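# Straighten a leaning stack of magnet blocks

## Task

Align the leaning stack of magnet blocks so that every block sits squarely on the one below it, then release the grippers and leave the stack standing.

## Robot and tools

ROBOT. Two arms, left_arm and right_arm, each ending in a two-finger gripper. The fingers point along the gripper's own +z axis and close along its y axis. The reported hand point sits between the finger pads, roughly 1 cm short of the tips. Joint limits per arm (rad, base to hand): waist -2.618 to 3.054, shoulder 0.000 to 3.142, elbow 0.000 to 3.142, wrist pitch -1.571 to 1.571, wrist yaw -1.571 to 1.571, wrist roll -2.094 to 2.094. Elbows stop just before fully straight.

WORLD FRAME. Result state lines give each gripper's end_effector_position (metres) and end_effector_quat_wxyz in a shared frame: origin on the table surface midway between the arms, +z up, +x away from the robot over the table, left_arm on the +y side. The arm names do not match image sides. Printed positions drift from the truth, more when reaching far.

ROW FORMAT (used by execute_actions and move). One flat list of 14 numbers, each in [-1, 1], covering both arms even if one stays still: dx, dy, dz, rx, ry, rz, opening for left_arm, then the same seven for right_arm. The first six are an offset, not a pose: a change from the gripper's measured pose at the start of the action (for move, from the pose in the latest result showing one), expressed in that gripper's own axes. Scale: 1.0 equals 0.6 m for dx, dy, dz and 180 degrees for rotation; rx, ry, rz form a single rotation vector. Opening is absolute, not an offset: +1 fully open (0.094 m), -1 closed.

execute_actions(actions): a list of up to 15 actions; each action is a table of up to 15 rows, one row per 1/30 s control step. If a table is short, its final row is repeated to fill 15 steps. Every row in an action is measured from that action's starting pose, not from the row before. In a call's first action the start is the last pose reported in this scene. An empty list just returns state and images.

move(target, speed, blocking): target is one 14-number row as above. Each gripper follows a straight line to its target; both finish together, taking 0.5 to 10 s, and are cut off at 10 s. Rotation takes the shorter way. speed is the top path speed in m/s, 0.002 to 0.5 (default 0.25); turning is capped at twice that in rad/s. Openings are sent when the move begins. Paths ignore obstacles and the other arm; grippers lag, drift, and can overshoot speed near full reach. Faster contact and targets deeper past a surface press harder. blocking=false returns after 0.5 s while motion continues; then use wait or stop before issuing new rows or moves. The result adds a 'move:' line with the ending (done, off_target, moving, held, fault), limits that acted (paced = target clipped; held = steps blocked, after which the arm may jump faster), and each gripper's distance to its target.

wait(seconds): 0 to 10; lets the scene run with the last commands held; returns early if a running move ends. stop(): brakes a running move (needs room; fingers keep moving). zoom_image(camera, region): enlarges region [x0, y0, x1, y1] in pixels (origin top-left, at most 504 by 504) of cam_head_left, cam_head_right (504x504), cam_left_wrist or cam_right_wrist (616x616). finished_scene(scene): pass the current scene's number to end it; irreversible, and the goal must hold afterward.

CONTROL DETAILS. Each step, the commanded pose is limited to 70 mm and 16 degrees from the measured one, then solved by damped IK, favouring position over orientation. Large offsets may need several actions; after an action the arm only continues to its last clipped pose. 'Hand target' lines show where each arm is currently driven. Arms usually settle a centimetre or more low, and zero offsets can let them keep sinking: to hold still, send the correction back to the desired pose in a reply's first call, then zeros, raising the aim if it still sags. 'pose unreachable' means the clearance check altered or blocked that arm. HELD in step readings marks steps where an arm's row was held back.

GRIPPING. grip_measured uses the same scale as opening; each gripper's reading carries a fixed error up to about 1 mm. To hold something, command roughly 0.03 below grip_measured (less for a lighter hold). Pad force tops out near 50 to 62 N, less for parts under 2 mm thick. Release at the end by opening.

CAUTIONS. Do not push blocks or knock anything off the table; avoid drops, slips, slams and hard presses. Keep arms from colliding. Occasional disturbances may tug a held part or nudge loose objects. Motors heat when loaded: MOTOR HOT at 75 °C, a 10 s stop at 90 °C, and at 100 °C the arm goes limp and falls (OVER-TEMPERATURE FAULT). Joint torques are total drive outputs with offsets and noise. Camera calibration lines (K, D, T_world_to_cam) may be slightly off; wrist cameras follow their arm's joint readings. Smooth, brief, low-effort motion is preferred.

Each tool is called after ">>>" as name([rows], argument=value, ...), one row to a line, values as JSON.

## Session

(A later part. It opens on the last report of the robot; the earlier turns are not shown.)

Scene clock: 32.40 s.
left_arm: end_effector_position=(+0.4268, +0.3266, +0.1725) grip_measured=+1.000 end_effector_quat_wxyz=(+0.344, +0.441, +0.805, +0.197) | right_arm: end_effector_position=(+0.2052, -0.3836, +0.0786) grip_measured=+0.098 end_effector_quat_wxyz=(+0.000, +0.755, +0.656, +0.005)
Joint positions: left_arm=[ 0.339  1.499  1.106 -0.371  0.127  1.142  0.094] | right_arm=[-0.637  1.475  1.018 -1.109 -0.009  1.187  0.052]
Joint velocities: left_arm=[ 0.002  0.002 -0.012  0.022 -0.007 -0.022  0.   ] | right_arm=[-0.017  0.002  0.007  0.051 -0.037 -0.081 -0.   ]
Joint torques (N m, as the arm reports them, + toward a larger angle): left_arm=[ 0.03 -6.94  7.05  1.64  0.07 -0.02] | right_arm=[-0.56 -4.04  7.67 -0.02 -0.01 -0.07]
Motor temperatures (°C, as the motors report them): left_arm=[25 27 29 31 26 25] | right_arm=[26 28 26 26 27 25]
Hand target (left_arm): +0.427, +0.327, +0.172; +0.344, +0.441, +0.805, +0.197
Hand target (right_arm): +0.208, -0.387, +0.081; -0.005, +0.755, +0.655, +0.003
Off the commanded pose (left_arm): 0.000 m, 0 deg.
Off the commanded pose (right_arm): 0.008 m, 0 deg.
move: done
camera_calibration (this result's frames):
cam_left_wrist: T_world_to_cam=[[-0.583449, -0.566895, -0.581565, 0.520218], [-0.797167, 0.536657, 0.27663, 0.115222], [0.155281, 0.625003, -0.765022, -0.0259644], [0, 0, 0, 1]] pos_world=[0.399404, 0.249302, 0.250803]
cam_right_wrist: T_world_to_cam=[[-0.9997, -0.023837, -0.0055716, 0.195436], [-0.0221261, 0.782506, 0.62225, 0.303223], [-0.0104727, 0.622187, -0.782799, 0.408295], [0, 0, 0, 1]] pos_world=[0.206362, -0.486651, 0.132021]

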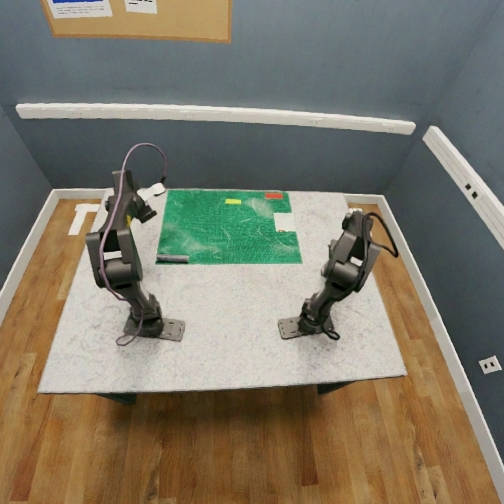

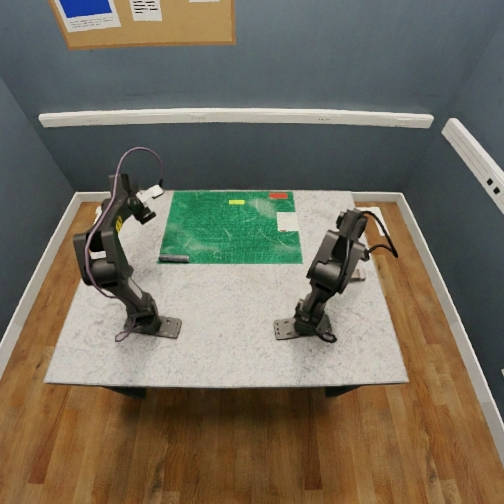

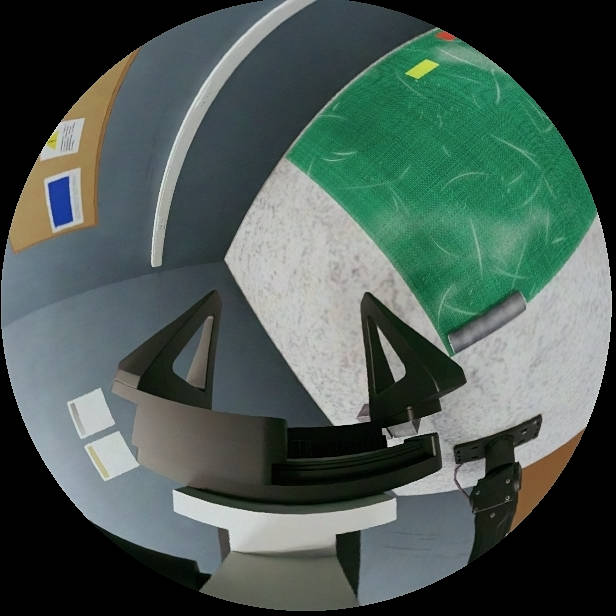

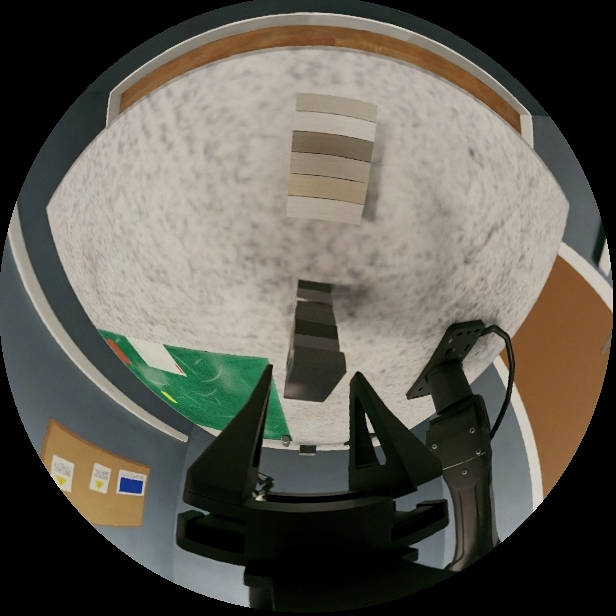

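>>> execute_actions([
  [[0,0,0,0,0,0,1,-0.003,0.003,0.004,0,0,0,0.1],[0,0,0,0,0,0,1,-0.006,0.005,0.008,0,0,0,0.05],[0,0,0,0,0,0,1,-0.009,0.007,0.012,0,0,0,0.0],[0,0,0,0,0,0,1,-0.011,0.009,0.015,0,0,0,-0.05],[0,0,0,0,0,0,1,-0.011,0.009,0.015,0,0,0,-0.1],[0,0,0,0,0,0,1,-0.011,0.009,0.015,0,0,0,-0.15],[0,0,0,0,0,0,1,-0.011,0.009,0.015,0,0,0,-0.2]],
])

Scene clock: 33.47 s.
left_arm: end_effector_position=(+0.4268, +0.3266, +0.1725) grip_measured=+1.000 end_effector_quat_wxyz=(+0.344, +0.441, +0.805, +0.197) | right_arm: end_effector_position=(+0.2088, -0.3871, +0.0737) grip_measured=-0.198 end_effector_quat_wxyz=(+0.000, +0.754, +0.656, +0.006)
Joint positions: left_arm=[ 0.339  1.499  1.106 -0.371  0.127  1.142  0.094] | right_arm=[-0.643  1.498  1.018 -1.087 -0.011  1.178  0.038]
Joint velocities: left_arm=[ 0.002 -0.002  0.002 -0.051  0.022 -0.037  0.   ] | right_arm=[ 0.017 -0.002  0.002  0.081 -0.037 -0.007  0.001]
Joint torques (N m, as the arm reports them, + toward a larger angle): left_arm=[ 0.04 -6.93  7.06  1.63  0.07 -0.02] | right_arm=[-0.83 -5.33  5.55  0.3  -0.02 -0.08]
Motor temperatures (°C, as the motors report them): left_arm=[25 27 29 31 26 25] | right_arm=[26 28 26 26 27 25]
Hand target (left_arm): +0.427, +0.327, +0.172; +0.344, +0.441, +0.805, +0.197
Hand target (right_arm): +0.210, -0.391, +0.070; +0.000, +0.755, +0.655, +0.005
Off the commanded pose (left_arm): 0.000 m, 0 deg.
Off the commanded pose (right_arm): 0.006 m, 0 deg.
Step readings (end_effector_position):
0: left_arm (+0.4268, +0.3266, +0.1725) | right_arm (+0.2051, -0.3833, +0.0786)
1: left_arm (+0.4268, +0.3266, +0.1725) | right_arm (+0.2051, -0.3833, +0.0786)
2: left_arm (+0.4268, +0.3266, +0.1725) | right_arm (+0.2053, -0.3834, +0.0786)
4: left_arm (+0.4268, +0.3266, +0.1725) | right_arm (+0.2062, -0.3840, +0.0782)
8: left_arm (+0.4268, +0.3266, +0.1725) | right_arm (+0.2076, -0.3862, +0.0745)
15: end_effector_position above
camera_calibration (this result's frames):
cam_left_wrist: T_world_to_cam=[[-0.583449, -0.566895, -0.581565, 0.520218], [-0.797167, 0.536657, 0.27663, 0.115222], [0.155281, 0.625003, -0.765022, -0.0259644], [0, 0, 0, 1]] pos_world=[0.399404, 0.249302, 0.250803]
cam_right_wrist: T_world_to_cam=[[-0.999641, -0.0257434, -0.00747536, 0.198239], [-0.0247878, 0.781515, 0.623393, 0.309137], [-0.0102061, 0.623355, -0.781873, 0.40692], [0, 0, 0, 1]] pos_world=[0.209984, -0.490147, 0.126927]

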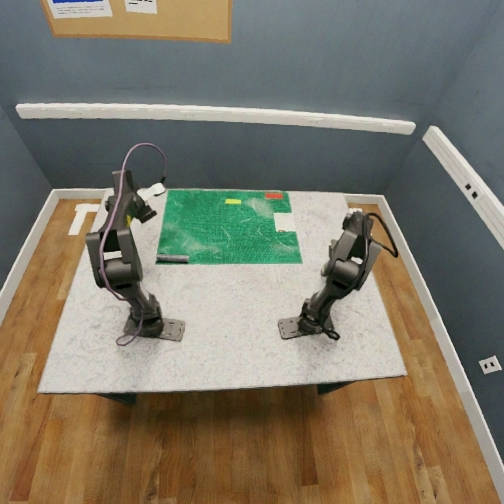

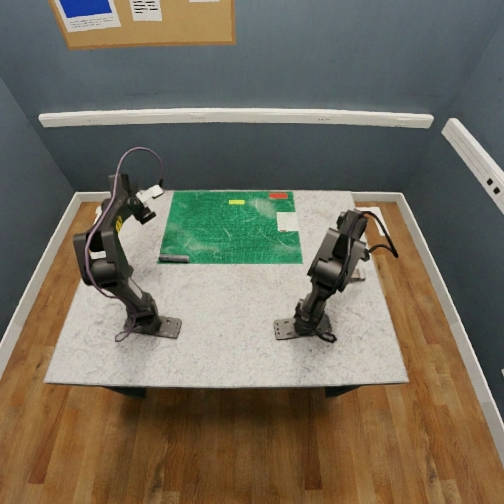

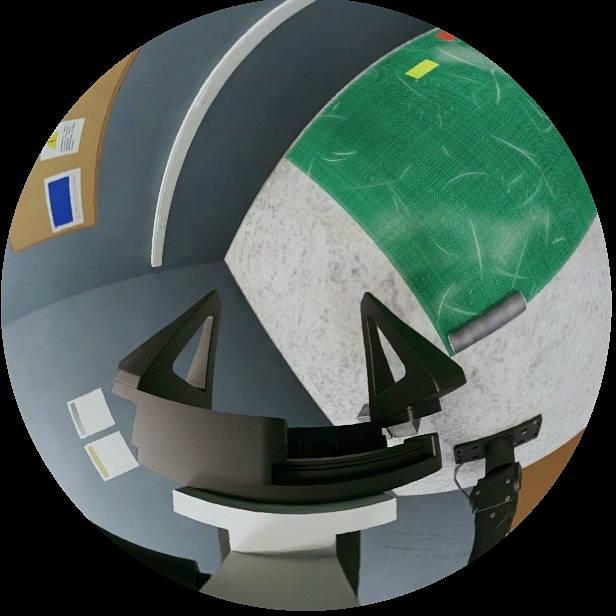

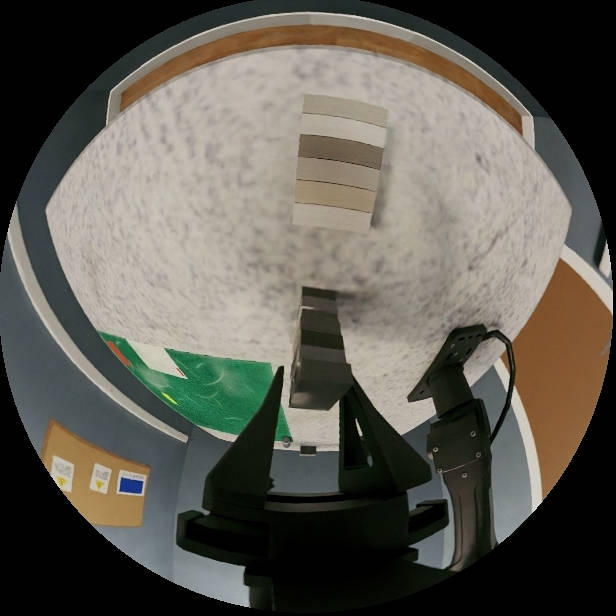

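>>> execute_actions([
  [[0,0,0,0,0,0,1,-0.003,0.002,0,0,0,0,-0.25],[0,0,0,0,0,0,1,-0.003,0.002,0,0,0,0,-0.3],[0,0,0,0,0,0,1,-0.003,0.002,0,0,0,0,-0.34],[0,0,0,0,0,0,1,-0.003,0.002,0,0,0,0,-0.37],[0,0,0,0,0,0,1,-0.003,0.002,0,0,0,0,-0.39],[0,0,0,0,0,0,1,-0.003,0.002,0,0,0,0,-0.41],[0,0,0,0,0,0,1,-0.003,0.002,0,0,0,0,-0.425],[0,0,0,0,0,0,1,-0.003,0.002,0,0,0,0,-0.44],[0,0,0,0,0,0,1,-0.003,0.002,0,0,0,0,-0.455],[0,0,0,0,0,0,1,-0.003,0.002,0,0,0,0,-0.47],[0,0,0,0,0,0,1,-0.003,0.002,0,0,0,0,-0.485],[0,0,0,0,0,0,1,-0.003,0.002,0,0,0,0,-0.5]],
])

>>> zoom_image(camera="cam_right_wrist", region=[260, 270, 390, 420])

Scene clock: 34.33 s.
left_arm: end_effector_position=(+0.4268, +0.3266, +0.1725) grip_measured=+1.000 end_effector_quat_wxyz=(+0.344, +0.441, +0.805, +0.197) | right_arm: end_effector_position=(+0.2089, -0.3869, +0.0737) grip_measured=-0.459 end_effector_quat_wxyz=(+0.000, +0.754, +0.657, +0.007)
Joint positions: left_arm=[ 0.339  1.499  1.106 -0.371  0.127  1.142  0.094] | right_arm=[-0.643  1.498  1.018 -1.087 -0.012  1.178  0.025]
Joint velocities: left_arm=[-0.012 -0.007 -0.012  0.022  0.007  0.022  0.   ] | right_arm=[-0.027  0.022 -0.002  0.007  0.007  0.051 -0.001]
Joint torques (N m, as the arm reports them, + toward a larger angle): left_arm=[ 0.02 -6.93  7.08  1.64  0.07 -0.02] | right_arm=[-0.24 -6.09  6.36  0.16  0.   -0.07]
Motor temperatures (°C, as the motors report them): left_arm=[25 27 30 31 26 25] | right_arm=[26 28 26 26 26 25]
Hand target (left_arm): +0.427, +0.327, +0.172; +0.344, +0.441, +0.805, +0.197
Hand target (right_arm): +0.210, -0.389, +0.074; +0.001, +0.754, +0.656, +0.006
Off the commanded pose (left_arm): 0.000 m, 0 deg.
Off the commanded pose (right_arm): 0.002 m, 0 deg.
Step readings (end_effector_position):
0: left_arm (+0.4268, +0.3266, +0.1725) | right_arm (+0.2090, -0.3872, +0.0737)
1: left_arm (+0.4268, +0.3266, +0.1725) | right_arm (+0.2090, -0.3872, +0.0737)
2: left_arm (+0.4268, +0.3266, +0.1725) | right_arm (+0.2090, -0.3871, +0.0737)
4: left_arm (+0.4268, +0.3266, +0.1725) | right_arm (+0.2091, -0.3871, +0.0737)
8: left_arm (+0.4268, +0.3266, +0.1725) | right_arm (+0.2089, -0.3869, +0.0737)
15: end_effector_position above
camera_calibration (this result's frames):
cam_left_wrist: T_world_to_cam=[[-0.583449, -0.566895, -0.581565, 0.520218], [-0.797167, 0.536657, 0.27663, 0.115222], [0.155281, 0.625003, -0.765022, -0.0259644], [0, 0, 0, 1]] pos_world=[0.399404, 0.249302, 0.250803]
cam_right_wrist: T_world_to_cam=[[-0.999616, -0.0265038, -0.00808642, 0.198093], [-0.0257534, 0.780885, 0.624143, 0.308903], [-0.0102276, 0.624112, -0.781268, 0.407066], [0, 0, 0, 1]] pos_world=[0.210135, -0.490022, 0.126829]

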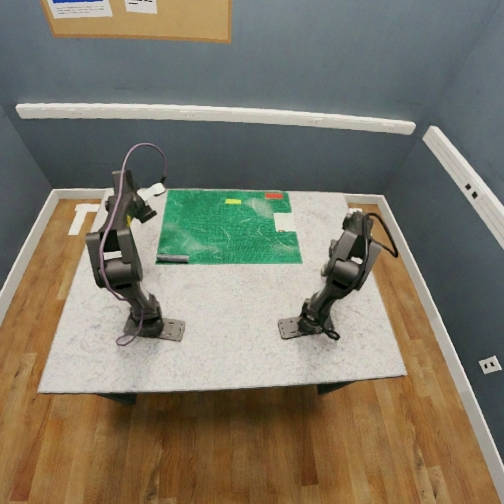

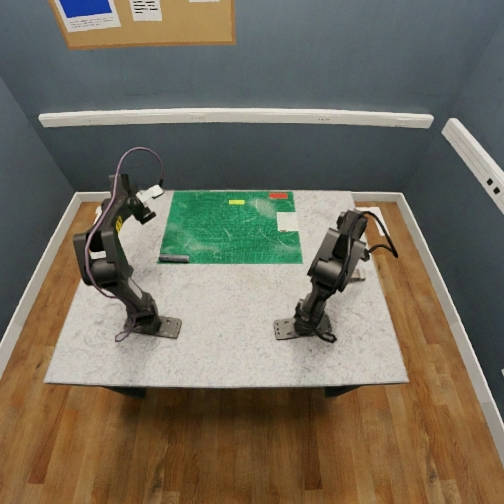

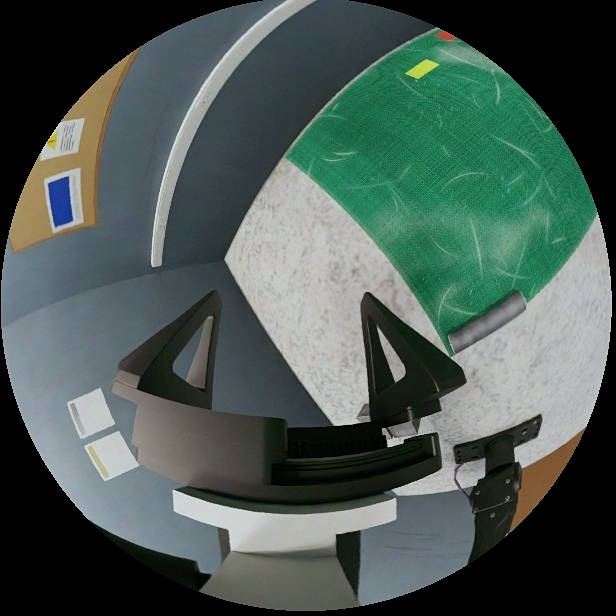

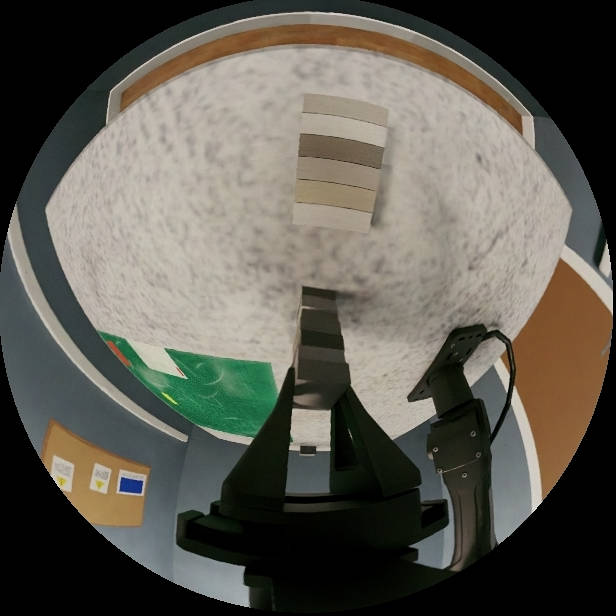

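Region (260, 270, 390, 420) of cam_right_wrist's 616x616 image, scaled by 3.360, with more detail than that image has; it fills the left 437 columns of this view, and the rest is white.

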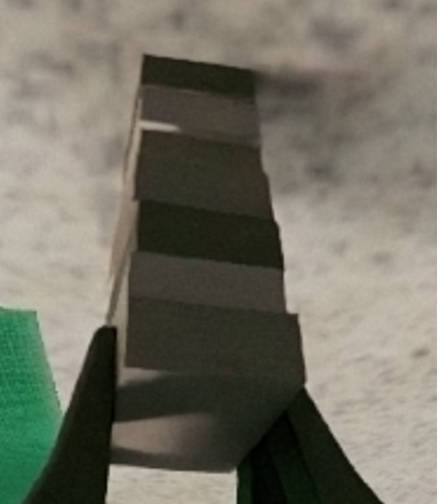

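>>> move(target=[0,0,0,0,0,0,1,-0.008,0.001,-0.002,0,0,-0.5,0.5], speed=0.5)

>>> zoom_image(camera="cam_right_wrist", region=[230, 260, 410, 430])

Scene clock: 37.27 s.
left_arm: end_effector_position=(+0.4268, +0.3266, +0.1725) grip_measured=+1.000 end_effector_quat_wxyz=(+0.344, +0.441, +0.805, +0.197) | right_arm: end_effector_position=(+0.2077, -0.3889, +0.0737) grip_measured=+0.498 end_effector_quat_wxyz=(+0.004, +0.069, +0.998, +0.003)
Joint positions: left_arm=[ 0.339  1.499  1.106 -0.371  0.127  1.142  0.094] | right_arm=[-0.65   1.498  1.018 -1.087 -0.009 -0.401  0.07 ]
Joint velocities: left_arm=[-0.002  0.007 -0.022 -0.022 -0.051 -0.066  0.   ] | right_arm=[ 0.007  0.002 -0.002 -0.051 -0.007 -0.051 -0.001]
Joint torques (N m, as the arm reports them, + toward a larger angle): left_arm=[ 0.   -6.94  7.07  1.64  0.07 -0.02] | right_arm=[-0.81 -5.97  6.49  0.13 -0.02 -0.11]
Motor temperatures (°C, as the motors report them): left_arm=[25 27 30 31 26 25] | right_arm=[26 28 26 26 26 25]
Hand target (left_arm): +0.427, +0.327, +0.172; +0.344, +0.441, +0.805, +0.197
Hand target (right_arm): +0.209, -0.392, +0.075; +0.005, +0.069, +0.998, +0.005
Off the commanded pose (left_arm): 0.000 m, 0 deg.
Off the commanded pose (right_arm): 0.003 m, 0 deg.
move: done
camera_calibration (this result's frames):
cam_left_wrist: T_world_to_cam=[[-0.583449, -0.566895, -0.581565, 0.520218], [-0.797167, 0.536657, 0.27663, 0.115222], [0.155281, 0.625003, -0.765022, -0.0259644], [0, 0, 0, 1]] pos_world=[0.399404, 0.249302, 0.250803]
cam_right_wrist: T_world_to_cam=[[0.0273986, -0.999622, -0.00213856, -0.395361], [-0.791217, -0.0229938, 0.611104, 0.157752], [-0.610922, -0.0150513, -0.791548, 0.285244], [0, 0, 0, 1]] pos_world=[0.30991, -0.387291, 0.128535]

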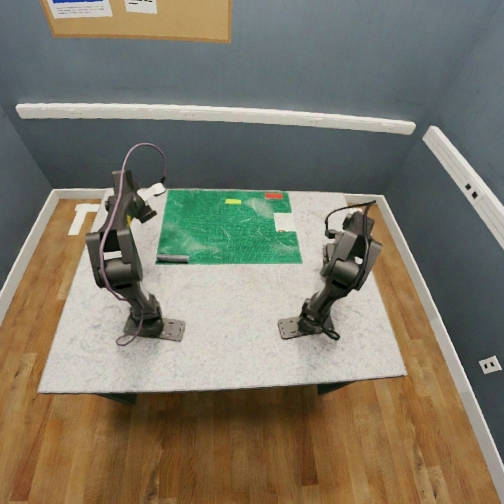

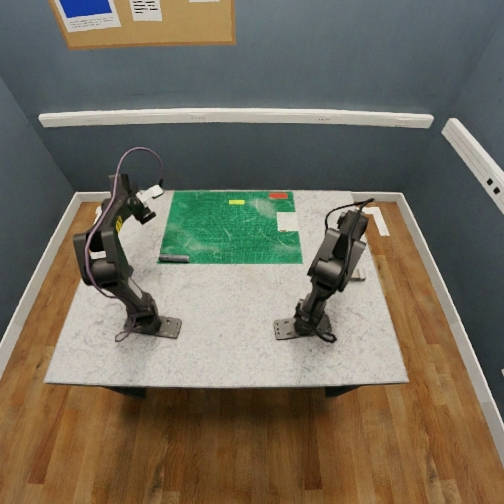

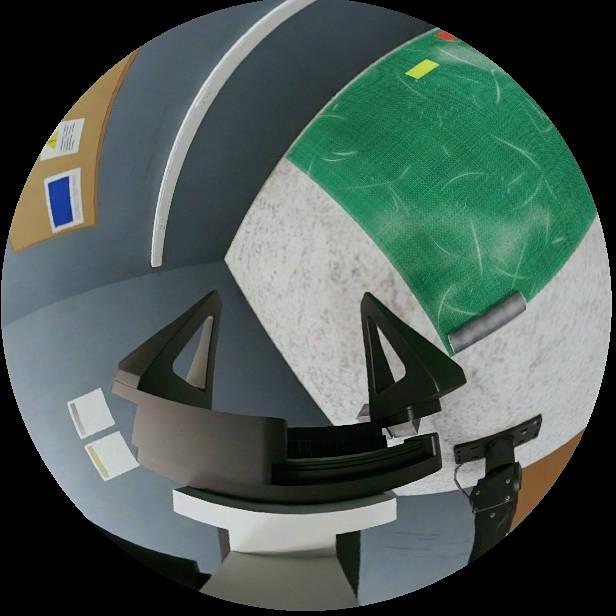

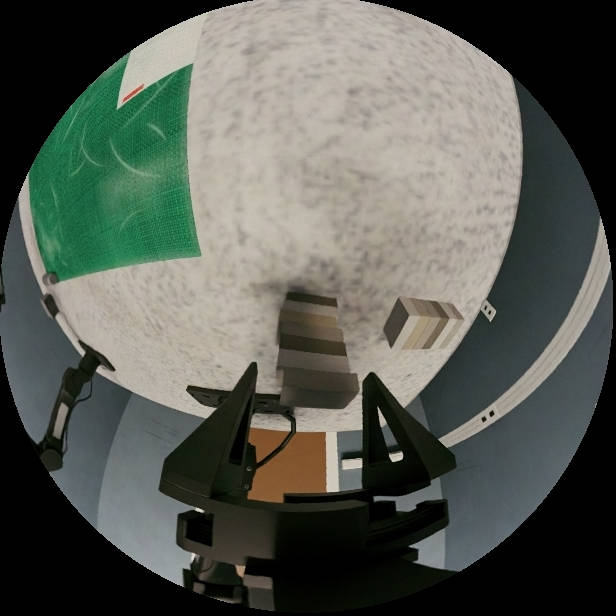

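Region (230, 260, 410, 430) of cam_right_wrist's 616x616 image, scaled by 2.800, with more detail than that image has.

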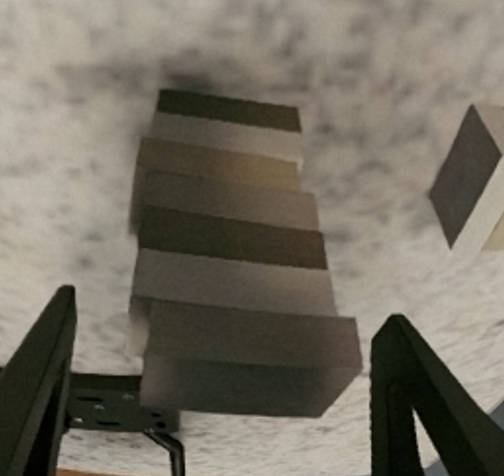

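>>> execute_actions([
  [[0,0,0,0,0,0,1,-0.002,0,0,0,0,0,0.35],[0,0,0,0,0,0,1,-0.002,0,0,0,0,0,0.2],[0,0,0,0,0,0,1,-0.002,0,0,0,0,0,0.12],[0,0,0,0,0,0,1,-0.002,0,0,0,0,0,0.07],[0,0,0,0,0,0,1,-0.002,0,0,0,0,0,0.03],[0,0,0,0,0,0,1,-0.002,0,0,0,0,0,-0.01],[0,0,0,0,0,0,1,-0.002,0,0,0,0,0,-0.04],[0,0,0,0,0,0,1,-0.002,0,0,0,0,0,-0.07],[0,0,0,0,0,0,1,-0.002,0,0,0,0,0,-0.10],[0,0,0,0,0,0,1,-0.002,0,0,0,0,0,-0.13],[0,0,0,0,0,0,1,-0.002,0,0,0,0,0,-0.16],[0,0,0,0,0,0,1,-0.002,0,0,0,0,0,-0.19],[0,0,0,0,0,0,1,-0.002,0,0,0,0,0,-0.22]],
])

>>> zoom_image(camera="cam_right_wrist", region=[230, 260, 410, 430])

Scene clock: 38.77 s.
left_arm: end_effector_position=(+0.4268, +0.3266, +0.1725) grip_measured=+1.000 end_effector_quat_wxyz=(+0.344, +0.441, +0.805, +0.197) | right_arm: end_effector_position=(+0.2076, -0.3889, +0.0737) grip_measured=-0.139 end_effector_quat_wxyz=(+0.004, +0.067, +0.998, +0.003)
Joint positions: left_arm=[ 0.339  1.499  1.106 -0.371  0.127  1.142  0.094] | right_arm=[-0.65   1.498  1.018 -1.087 -0.009 -0.403  0.04 ]
Joint velocities: left_arm=[-0.002 -0.007  0.002  0.022  0.007  0.007  0.   ] | right_arm=[-0.017 -0.012 -0.002 -0.007  0.037 -0.022 -0.001]
Joint torques (N m, as the arm reports them, + toward a larger angle): left_arm=[ 0.03 -6.95  7.03  1.64  0.07 -0.03] | right_arm=[ 0.21 -6.37  5.95  0.2   0.    0.04]
Motor temperatures (°C, as the motors report them): left_arm=[25 27 30 31 26 25] | right_arm=[26 28 26 26 26 25]
Hand target (left_arm): +0.427, +0.327, +0.172; +0.344, +0.441, +0.805, +0.197
Hand target (right_arm): +0.209, -0.389, +0.074; +0.004, +0.069, +0.998, +0.003
Off the commanded pose (left_arm): 0.000 m, 0 deg.
Off the commanded pose (right_arm): 0.001 m, 0 deg.
Step readings (end_effector_position):
0: left_arm (+0.4268, +0.3266, +0.1725) | right_arm (+0.2077, -0.3889, +0.0737)
1: left_arm (+0.4268, +0.3266, +0.1725) | right_arm (+0.2077, -0.3889, +0.0737)
2: left_arm (+0.4268, +0.3266, +0.1725) | right_arm (+0.2077, -0.3889, +0.0737)
4: left_arm (+0.4268, +0.3266, +0.1725) | right_arm (+0.2077, -0.3889, +0.0737)
8: left_arm (+0.4268, +0.3266, +0.1725) | right_arm (+0.2076, -0.3888, +0.0737)
15: end_effector_position above
camera_calibration (this result's frames):
cam_left_wrist: T_world_to_cam=[[-0.583449, -0.566895, -0.581565, 0.520218], [-0.797167, 0.536657, 0.27663, 0.115222], [0.155281, 0.625003, -0.765022, -0.0259644], [0, 0, 0, 1]] pos_world=[0.399404, 0.249302, 0.250803]
cam_right_wrist: T_world_to_cam=[[0.030067, -0.999545, -0.00232077, -0.395821], [-0.79096, -0.025212, 0.611348, 0.156755], [-0.611128, -0.0165457, -0.791358, 0.284642], [0, 0, 0, 1]] pos_world=[0.309841, -0.386979, 0.128503]

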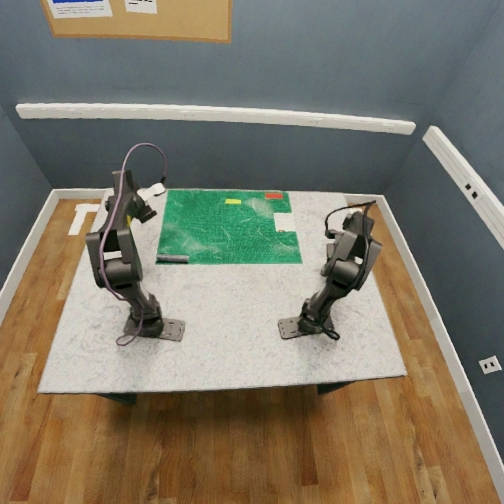

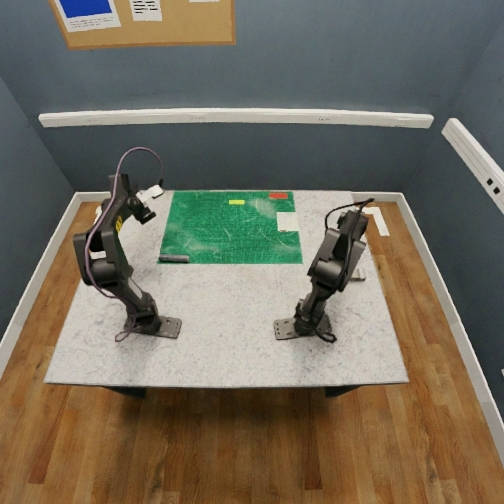

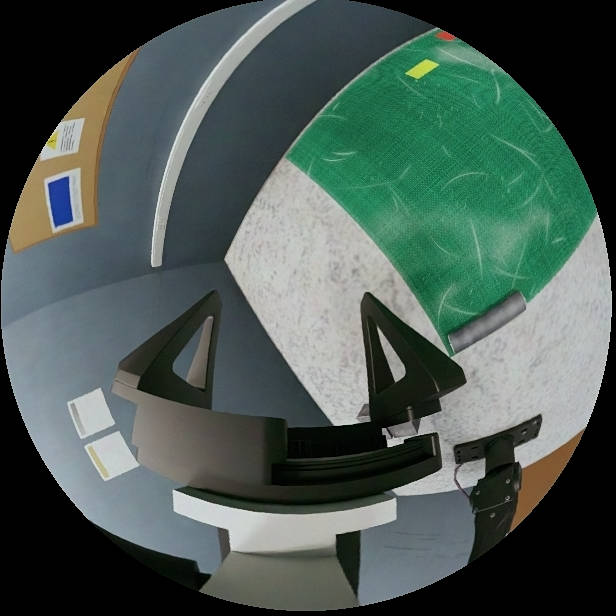

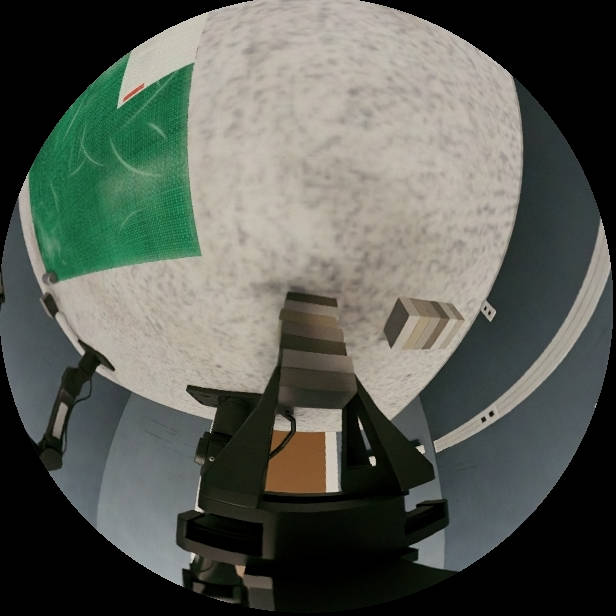

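Region (230, 260, 410, 430) of cam_right_wrist's 616x616 image, scaled by 2.800, with more detail than that image has.

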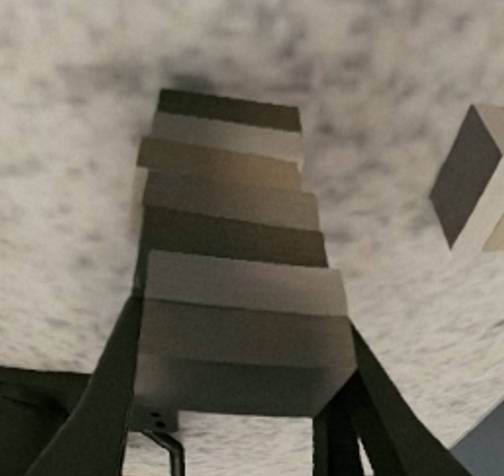

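>>> execute_actions([
  [[0,0,0,0,0,0,1,0,0,0,0,0,0,0.05],[0,0,0,0,0,0,1,0,0.001,0.004,0,0,0,0.08],[0,0,0,0,0,0,1,0,0.002,0.010,0,0,0,0.08],[0,0,0,0,0,0,1,0,0.003,0.016,0,0,0,0.08],[0,0,0,0,0,0,1,0,0.004,0.022,0,0,0,0.08],[0,0,0,0,0,0,1,0,0.005,0.028,0,0,0,0.08],[0,0,0,0,0,0,1,0,0.006,0.032,0,0,0,0.08]],
  [[0,0,0,0,0,0,1,0,0,0,0,0,0,0.04],[0,0,0,0,0,0,1,0,0,0,0,0,0,0.0],[0,0,0,0,0,0,1,0,0,0,0,0,0,-0.03],[0,0,0,0,0,0,1,0,0,0,0,0,0,-0.05],[0,0,0,0,0,0,1,0,0,0,0,0,0,-0.07],[0,0,0,0,0,0,1,0,0,0,0,0,0,-0.09],[0,0,0,0,0,0,1,0,0,0,0,0,0,-0.11],[0,0,0,0,0,0,1,0,0,0,0,0,0,-0.13],[0,0,0,0,0,0,1,0,0,0,0,0,0,-0.15],[0,0,0,0,0,0,1,0,0,0,0,0,0,-0.18]],
])

>>> zoom_image(camera="cam_right_wrist", region=[230, 270, 410, 440])

Scene clock: 40.80 s.
left_arm: end_effector_position=(+0.4268, +0.3266, +0.1725) grip_measured=+1.000 end_effector_quat_wxyz=(+0.344, +0.441, +0.805, +0.197) | right_arm: end_effector_position=(+0.2072, -0.3870, +0.0628) grip_measured=-0.141 end_effector_quat_wxyz=(+0.007, +0.068, +0.998, +0.002)
Joint positions: left_arm=[ 0.339  1.499  1.106 -0.371  0.127  1.142  0.094] | right_arm=[-0.645  1.498  0.973 -1.036 -0.009 -0.396  0.04 ]
Joint velocities: left_arm=[-0.002  0.007 -0.002  0.037  0.007  0.007  0.   ] | right_arm=[ 0.007  0.002 -0.002  0.051 -0.007 -0.051 -0.001]
Joint torques (N m, as the arm reports them, + toward a larger angle): left_arm=[ 0.02 -6.96  7.06  1.64  0.07 -0.02] | right_arm=[ 0.06 -6.73  5.73  0.2   0.02 -0.04]
Motor temperatures (°C, as the motors report them): left_arm=[25 27 30 31 26 25] | right_arm=[26 28 26 26 26 25]
Hand target (left_arm): +0.427, +0.327, +0.172; +0.344, +0.441, +0.805, +0.197
Hand target (right_arm): +0.207, -0.387, +0.063; +0.007, +0.068, +0.998, +0.001
Off the commanded pose (left_arm): 0.000 m, 0 deg.
Off the commanded pose (right_arm): 0.000 m, 0 deg.
Step readings (end_effector_position; steps 1 to 15: 1st action; 16 to 30: 2nd action):
0: left_arm (+0.4268, +0.3266, +0.1725) | right_arm (+0.2076, -0.3889, +0.0737)
1: left_arm (+0.4268, +0.3266, +0.1725) | right_arm (+0.2076, -0.3889, +0.0737)
2: left_arm (+0.4268, +0.3266, +0.1725) | right_arm (+0.2076, -0.3889, +0.0737)
4: left_arm (+0.4268, +0.3266, +0.1725) | right_arm (+0.2080, -0.3891, +0.0737)
8: left_arm (+0.4268, +0.3266, +0.1725) | right_arm (+0.2082, -0.3888, +0.0672)
15: left_arm (+0.4268, +0.3266, +0.1725) | right_arm (+0.2074, -0.3872, +0.0628)
16: left_arm (+0.4268, +0.3266, +0.1725) | right_arm (+0.2075, -0.3873, +0.0628)
17: left_arm (+0.4268, +0.3266, +0.1725) | right_arm (+0.2075, -0.3873, +0.0628)
19: left_arm (+0.4268, +0.3266, +0.1725) | right_arm (+0.2075, -0.3873, +0.0628)
23: left_arm (+0.4268, +0.3266, +0.1725) | right_arm (+0.2072, -0.3870, +0.0628)
30: end_effector_position above
camera_calibration (this result's frames):
cam_left_wrist: T_world_to_cam=[[-0.583449, -0.566895, -0.581565, 0.520218], [-0.797167, 0.536657, 0.27663, 0.115222], [0.155281, 0.625003, -0.765022, -0.0259644], [0, 0, 0, 1]] pos_world=[0.399404, 0.249302, 0.250803]
cam_right_wrist: T_world_to_cam=[[0.0277911, -0.999614, 0.000417677, -0.393645], [-0.79463, -0.0218386, 0.606701, 0.165494], [-0.606458, -0.0171928, -0.79493, 0.274846], [0, 0, 0, 1]] pos_world=[0.309129, -0.385153, 0.118243]

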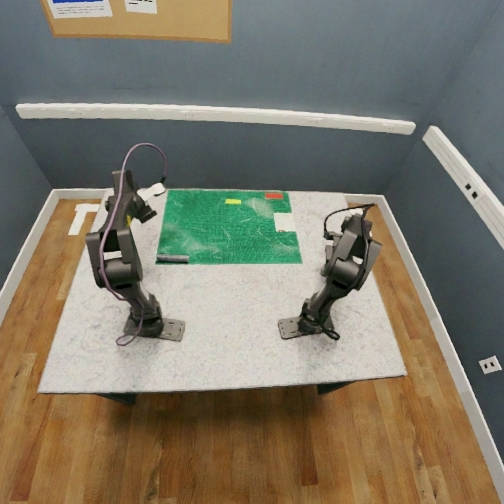

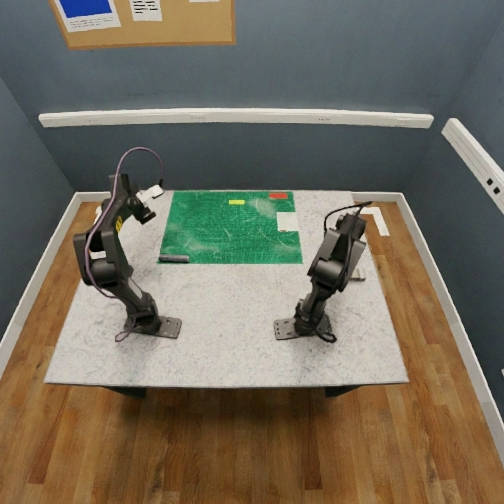

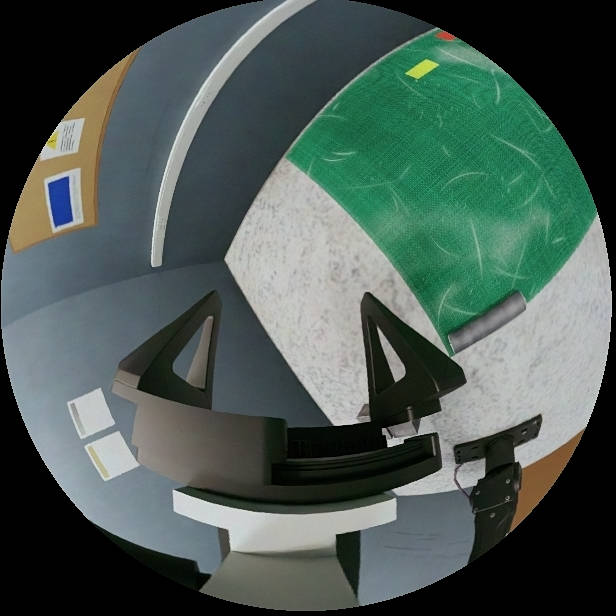

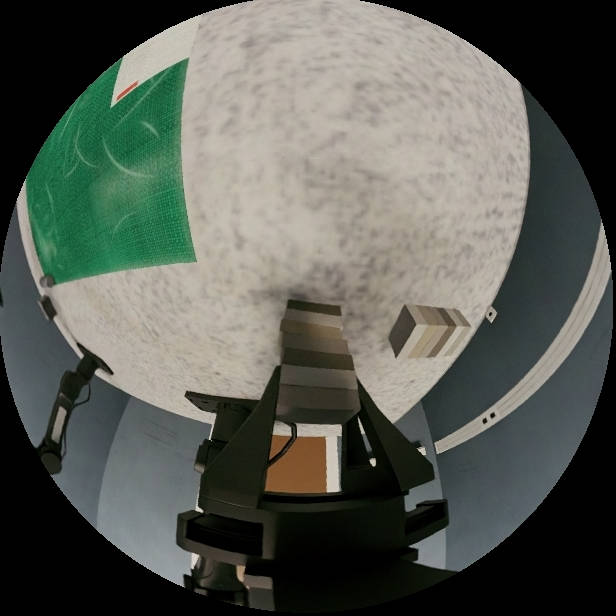

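Region (230, 270, 410, 440) of cam_right_wrist's 616x616 image, scaled by 2.800, with more detail than that image has.

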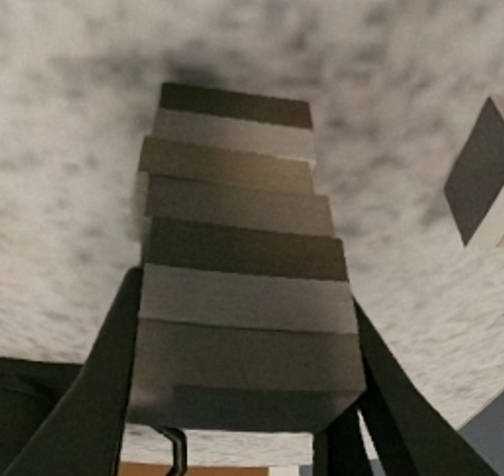

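>>> execute_actions([
  [[0,0,0,0,0,0,1,0,0,0,0,0,0,0.05],[0,0,0,0,0,0,1,0,0.001,0.005,0,0,0,0.08],[0,0,0,0,0,0,1,-0.001,0.002,0.011,0,0.001,0,0.08],[0,0,0,0,0,0,1,-0.002,0.003,0.017,0,0.002,0,0.08],[0,0,0,0,0,0,1,-0.002,0.004,0.023,0,0.003,0,0.08],[0,0,0,0,0,0,1,-0.003,0.005,0.029,0,0.004,0,0.08],[0,0,0,0,0,0,1,-0.003,0.006,0.035,0,0.004,0,0.08]],
  [[0,0,0,0,0,0,1,0,0,0,0,0,0,0.04],[0,0,0,0,0,0,1,0,0,0,0,0,0,0.0],[0,0,0,0,0,0,1,0,0,0,0,0,0,-0.03],[0,0,0,0,0,0,1,0,0,0,0,0,0,-0.05],[0,0,0,0,0,0,1,0,0,0,0,0,0,-0.07],[0,0,0,0,0,0,1,0,0,0,0,0,0,-0.09],[0,0,0,0,0,0,1,0,0,0,0,0,0,-0.11],[0,0,0,0,0,0,1,0,0,0,0,0,0,-0.13],[0,0,0,0,0,0,1,0,0,0,0,0,0,-0.15],[0,0,0,0,0,0,1,0,0,0,0,0,0,-0.18]],
  [[0,0,0,0,0,0,1,0,0,0,0,0,0,0.05],[0,0,0,0,0,0,1,0,0.0,0.005,0,0,0,0.1],[0,0,0,0,0,0,1,0,0.001,0.011,0,0.001,0,0.1],[0,0,0,0,0,0,1,0,0.001,0.017,0,0.002,0,0.1],[0,0,0,0,0,0,1,0,0.002,0.023,0,0.003,0,0.1],[0,0,0,0,0,0,1,0,0.002,0.029,0,0.004,0,0.1],[0,0,0,0,0,0,1,0,0.003,0.034,0,0.004,0,0.1]],
  [[0,0,0,0,0,0,1,0,0,0,0,0,0,0.05],[0,0,0,0,0,0,1,0,0,0,0,0,0,0.01],[0,0,0,0,0,0,1,0,0,0,0,0,0,-0.02],[0,0,0,0,0,0,1,0,0,0,0,0,0,-0.045],[0,0,0,0,0,0,1,0,0,0,0,0,0,-0.07],[0,0,0,0,0,0,1,0,0,0,0,0,0,-0.09],[0,0,0,0,0,0,1,0,0,0,0,0,0,-0.11],[0,0,0,0,0,0,1,0,0,0,0,0,0,-0.13],[0,0,0,0,0,0,1,0,0,0,0,0,0,-0.15],[0,0,0,0,0,0,1,0,0,0,0,0,0,-0.18]],
])

>>> zoom_image(camera="cam_right_wrist", region=[230, 300, 410, 480])

Scene clock: 43.43 s.
left_arm: end_effector_position=(+0.4268, +0.3266, +0.1725) grip_measured=+1.000 end_effector_quat_wxyz=(+0.344, +0.441, +0.805, +0.197) | right_arm: end_effector_position=(+0.2091, -0.3853, +0.0376) grip_measured=-0.141 end_effector_quat_wxyz=(-0.000, +0.071, +0.997, +0.003)
Joint positions: left_arm=[ 0.339  1.499  1.106 -0.371  0.127  1.142  0.094] | right_arm=[-0.632  1.549  0.916 -0.942 -0.006 -0.379  0.04 ]
Joint velocities: left_arm=[ 0.007  0.007 -0.007 -0.022 -0.022 -0.037  0.   ] | right_arm=[ 0.007 -0.002 -0.022  0.066 -0.007  0.066 -0.001]
Joint torques (N m, as the arm reports them, + toward a larger angle): left_arm=[ 0.02 -6.95  7.05  1.64  0.08 -0.02] | right_arm=[ 0.04 -6.95  5.51  0.2   0.07 -0.03]
Motor temperatures (°C, as the motors report them): left_arm=[25 27 30 31 26 25] | right_arm=[26 28 26 26 26 25]
Hand target (left_arm): +0.427, +0.327, +0.172; +0.344, +0.441, +0.805, +0.197
Hand target (right_arm): +0.209, -0.387, +0.038; -0.000, +0.071, +0.997, -0.001
Off the commanded pose (left_arm): 0.000 m, 0 deg.
Off the commanded pose (right_arm): 0.002 m, 0 deg.
Step readings (end_effector_position; steps 1 to 15: 1st action; 16 to 30: 2nd action; 31 to 45: 3rd action; 46 to 60: 4th action):
0: left_arm (+0.4268, +0.3266, +0.1725) | right_arm (+0.2072, -0.3870, +0.0628)
1: left_arm (+0.4268, +0.3266, +0.1725) | right_arm (+0.2072, -0.3870, +0.0628)
2: left_arm (+0.4268, +0.3266, +0.1725) | right_arm (+0.2072, -0.3870, +0.0628)
4: left_arm (+0.4268, +0.3266, +0.1725) | right_arm (+0.2075, -0.3872, +0.0628)
8: left_arm (+0.4268, +0.3266, +0.1725) | right_arm (+0.2110, -0.3876, +0.0586)
15: left_arm (+0.4268, +0.3266, +0.1725) | right_arm (+0.2093, -0.3854, +0.0499)
16: left_arm (+0.4268, +0.3266, +0.1725) | right_arm (+0.2093, -0.3855, +0.0499)
17: left_arm (+0.4268, +0.3266, +0.1725) | right_arm (+0.2093, -0.3855, +0.0499)
19: left_arm (+0.4268, +0.3266, +0.1725) | right_arm (+0.2093, -0.3855, +0.0499)
23: left_arm (+0.4268, +0.3266, +0.1725) | right_arm (+0.2090, -0.3861, +0.0499)
30: left_arm (+0.4268, +0.3266, +0.1725) | right_arm (+0.2091, -0.3861, +0.0499)
31: left_arm (+0.4268, +0.3266, +0.1725) | right_arm (+0.2091, -0.3861, +0.0499)
32: left_arm (+0.4268, +0.3266, +0.1725) | right_arm (+0.2091, -0.3861, +0.0499)
34: left_arm (+0.4268, +0.3266, +0.1725) | right_arm (+0.2094, -0.3863, +0.0499)
38: left_arm (+0.4268, +0.3266, +0.1725) | right_arm (+0.2119, -0.3880, +0.0458)
45: left_arm (+0.4268, +0.3266, +0.1725) | right_arm (+0.2093, -0.3868, +0.0376)
46: left_arm (+0.4268, +0.3266, +0.1725) | right_arm (+0.2094, -0.3868, +0.0376)
47: left_arm (+0.4268, +0.3266, +0.1725) | right_arm (+0.2095, -0.3863, +0.0376)
49: left_arm (+0.4268, +0.3266, +0.1725) | right_arm (+0.2093, -0.3856, +0.0376)
53: left_arm (+0.4268, +0.3266, +0.1725) | right_arm (+0.2091, -0.3853, +0.0376)
60: end_effector_position above
camera_calibration (this result's frames):
cam_left_wrist: T_world_to_cam=[[-0.583449, -0.566895, -0.581565, 0.520218], [-0.797167, 0.536657, 0.27663, 0.115222], [0.155281, 0.625003, -0.765022, -0.0259644], [0, 0, 0, 1]] pos_world=[0.399404, 0.249302, 0.250803]
cam_right_wrist: T_world_to_cam=[[0.0227927, -0.999731, -0.00438199, -0.390818], [-0.785956, -0.0206274, 0.617939, 0.180535], [-0.617862, -0.0106404, -0.786214, 0.260522], [0, 0, 0, 1]] pos_world=[0.311767, -0.384217, 0.0915538]

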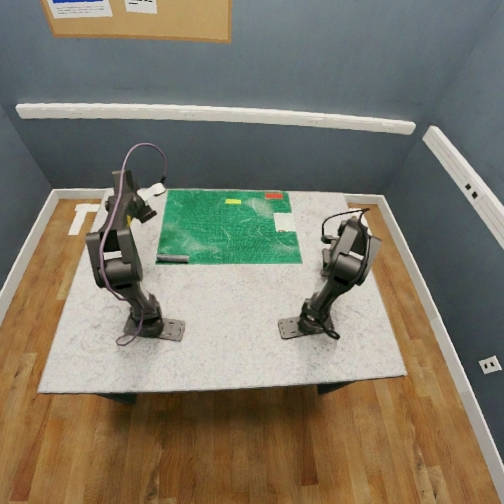

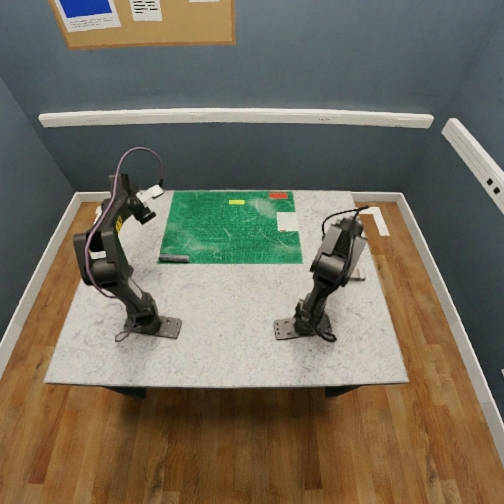

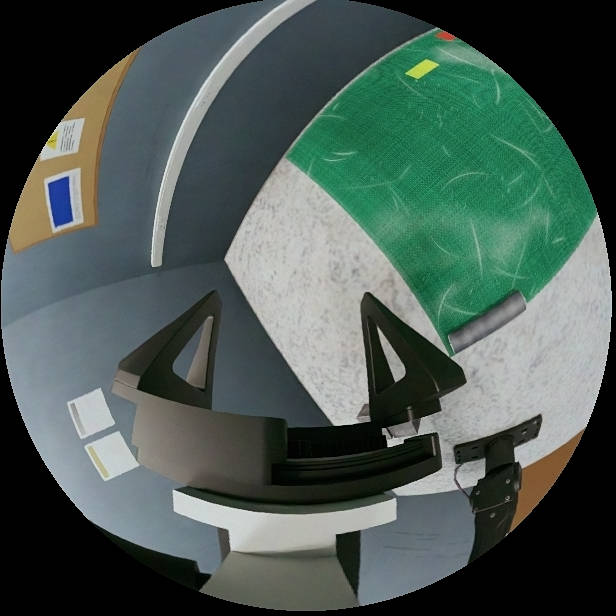

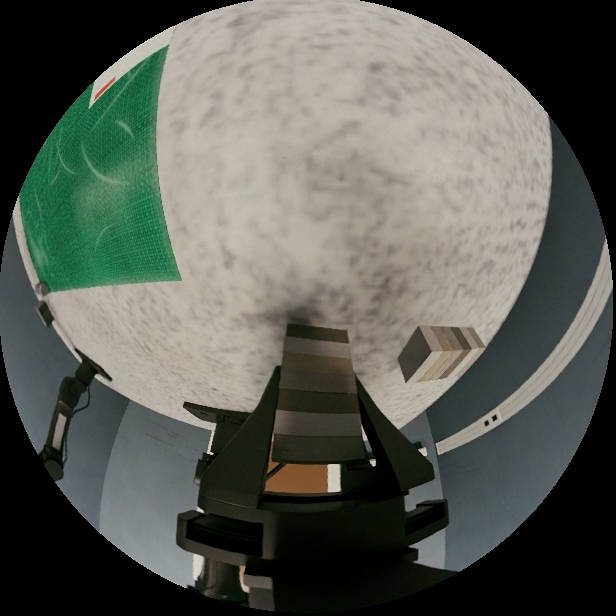

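Region (230, 300, 410, 480) of cam_right_wrist's 616x616 image, scaled by 2.800, with more detail than that image has.

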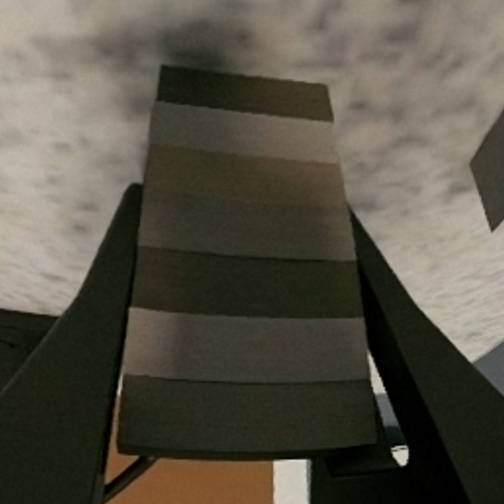

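>>> zoom_image(camera="cam_right_wrist", region=[270, 315, 365, 385])

Region (270, 315, 365, 385) of cam_right_wrist's 616x616 image, scaled by 5.305, with more detail than that image has; it fills the top 371 rows of this view, and the rest is white.

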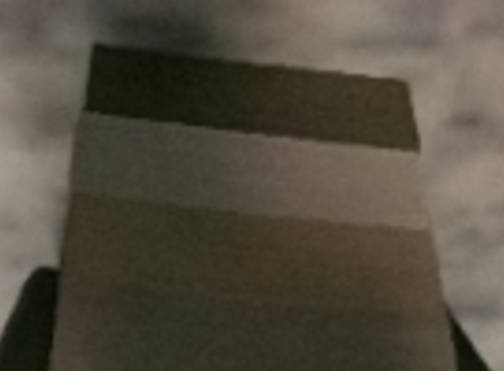

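>>> move(target=[0,0,0,0,0,0,1,0.005,-0.001,0.043,0,-0.235,0,0.3], speed=0.35)

Scene clock: 46.50 s.
left_arm: end_effector_position=(+0.4268, +0.3266, +0.1725) grip_measured=+1.000 end_effector_quat_wxyz=(+0.344, +0.441, +0.805, +0.197) | right_arm: end_effector_position=(+0.2103, -0.3899, +0.0150) grip_measured=+0.298 end_effector_quat_wxyz=(+0.358, +0.071, +0.930, -0.029)
Joint positions: left_arm=[ 0.339  1.499  1.106 -0.371  0.127  1.142  0.094] | right_arm=[-0.948  1.105  0.229 -0.082 -0.436 -0.544  0.061]
Joint velocities: left_arm=[-0.022 -0.002 -0.002  0.007 -0.007 -0.007  0.   ] | right_arm=[-0.007  0.002 -0.007 -0.007 -0.007  0.037  0.   ]
Joint torques (N m, as the arm reports them, + toward a larger angle): left_arm=[ 0.02 -6.92  7.05  1.64  0.07 -0.02] | right_arm=[-0.7  -1.81  4.18  1.48 -0.35 -0.06]
Motor temperatures (°C, as the motors report them): left_arm=[25 27 30 31 26 25] | right_arm=[26 28 26 26 26 25]
Hand target (left_arm): +0.427, +0.327, +0.172; +0.344, +0.441, +0.805, +0.197
Hand target (right_arm): +0.208, -0.385, +0.010; +0.360, +0.072, +0.930, -0.018
Off the commanded pose (left_arm): 0.000 m, 0 deg.
Off the commanded pose (right_arm): 0.007 m, 1 deg.
move: done
camera_calibration (this result's frames):
cam_left_wrist: T_world_to_cam=[[-0.583449, -0.566895, -0.581565, 0.520218], [-0.797167, 0.536657, 0.27663, 0.115222], [0.155281, 0.625003, -0.765022, -0.0259644], [0, 0, 0, 1]] pos_world=[0.399404, 0.249302, 0.250803]
cam_right_wrist: T_world_to_cam=[[-0.0320177, -0.992968, 0.113967, -0.383123], [-0.997776, 0.0250855, -0.0617491, 0.267921], [0.058456, -0.115691, -0.991564, 0.0633364], [0, 0, 0, 1]] pos_world=[0.251356, -0.379823, 0.123009]

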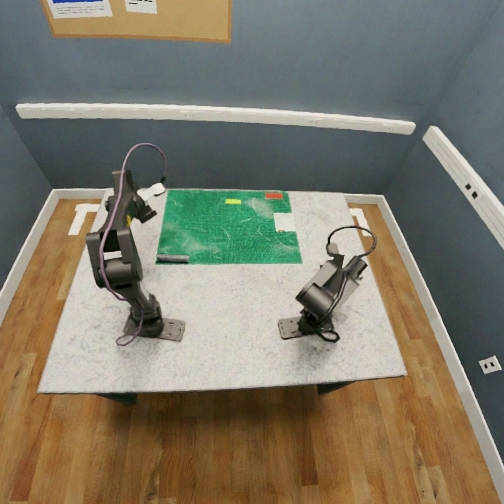

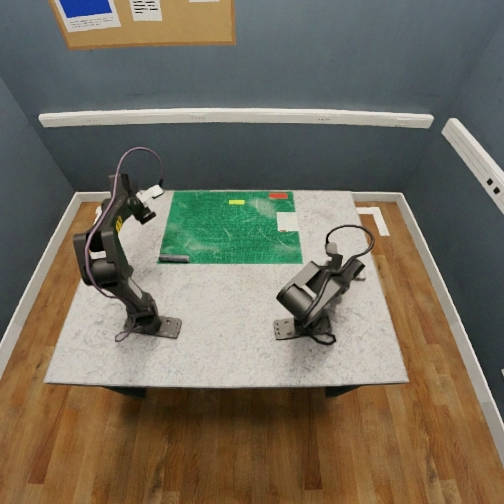

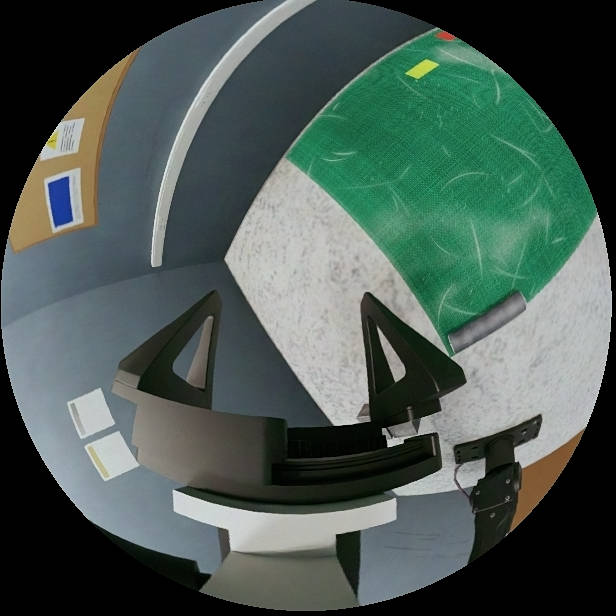

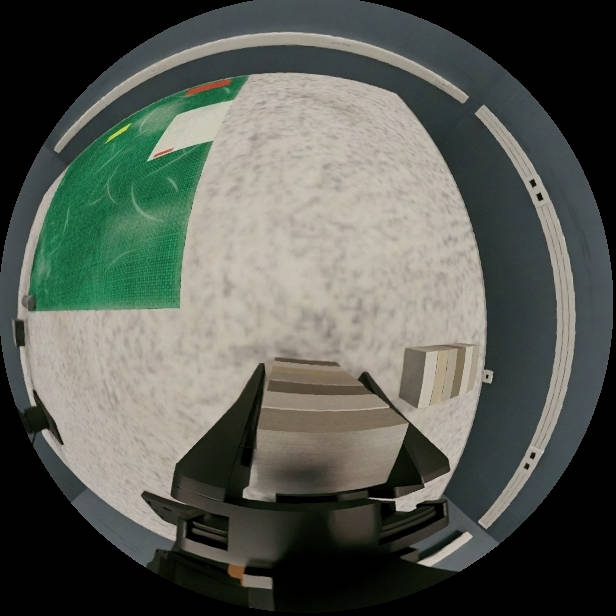

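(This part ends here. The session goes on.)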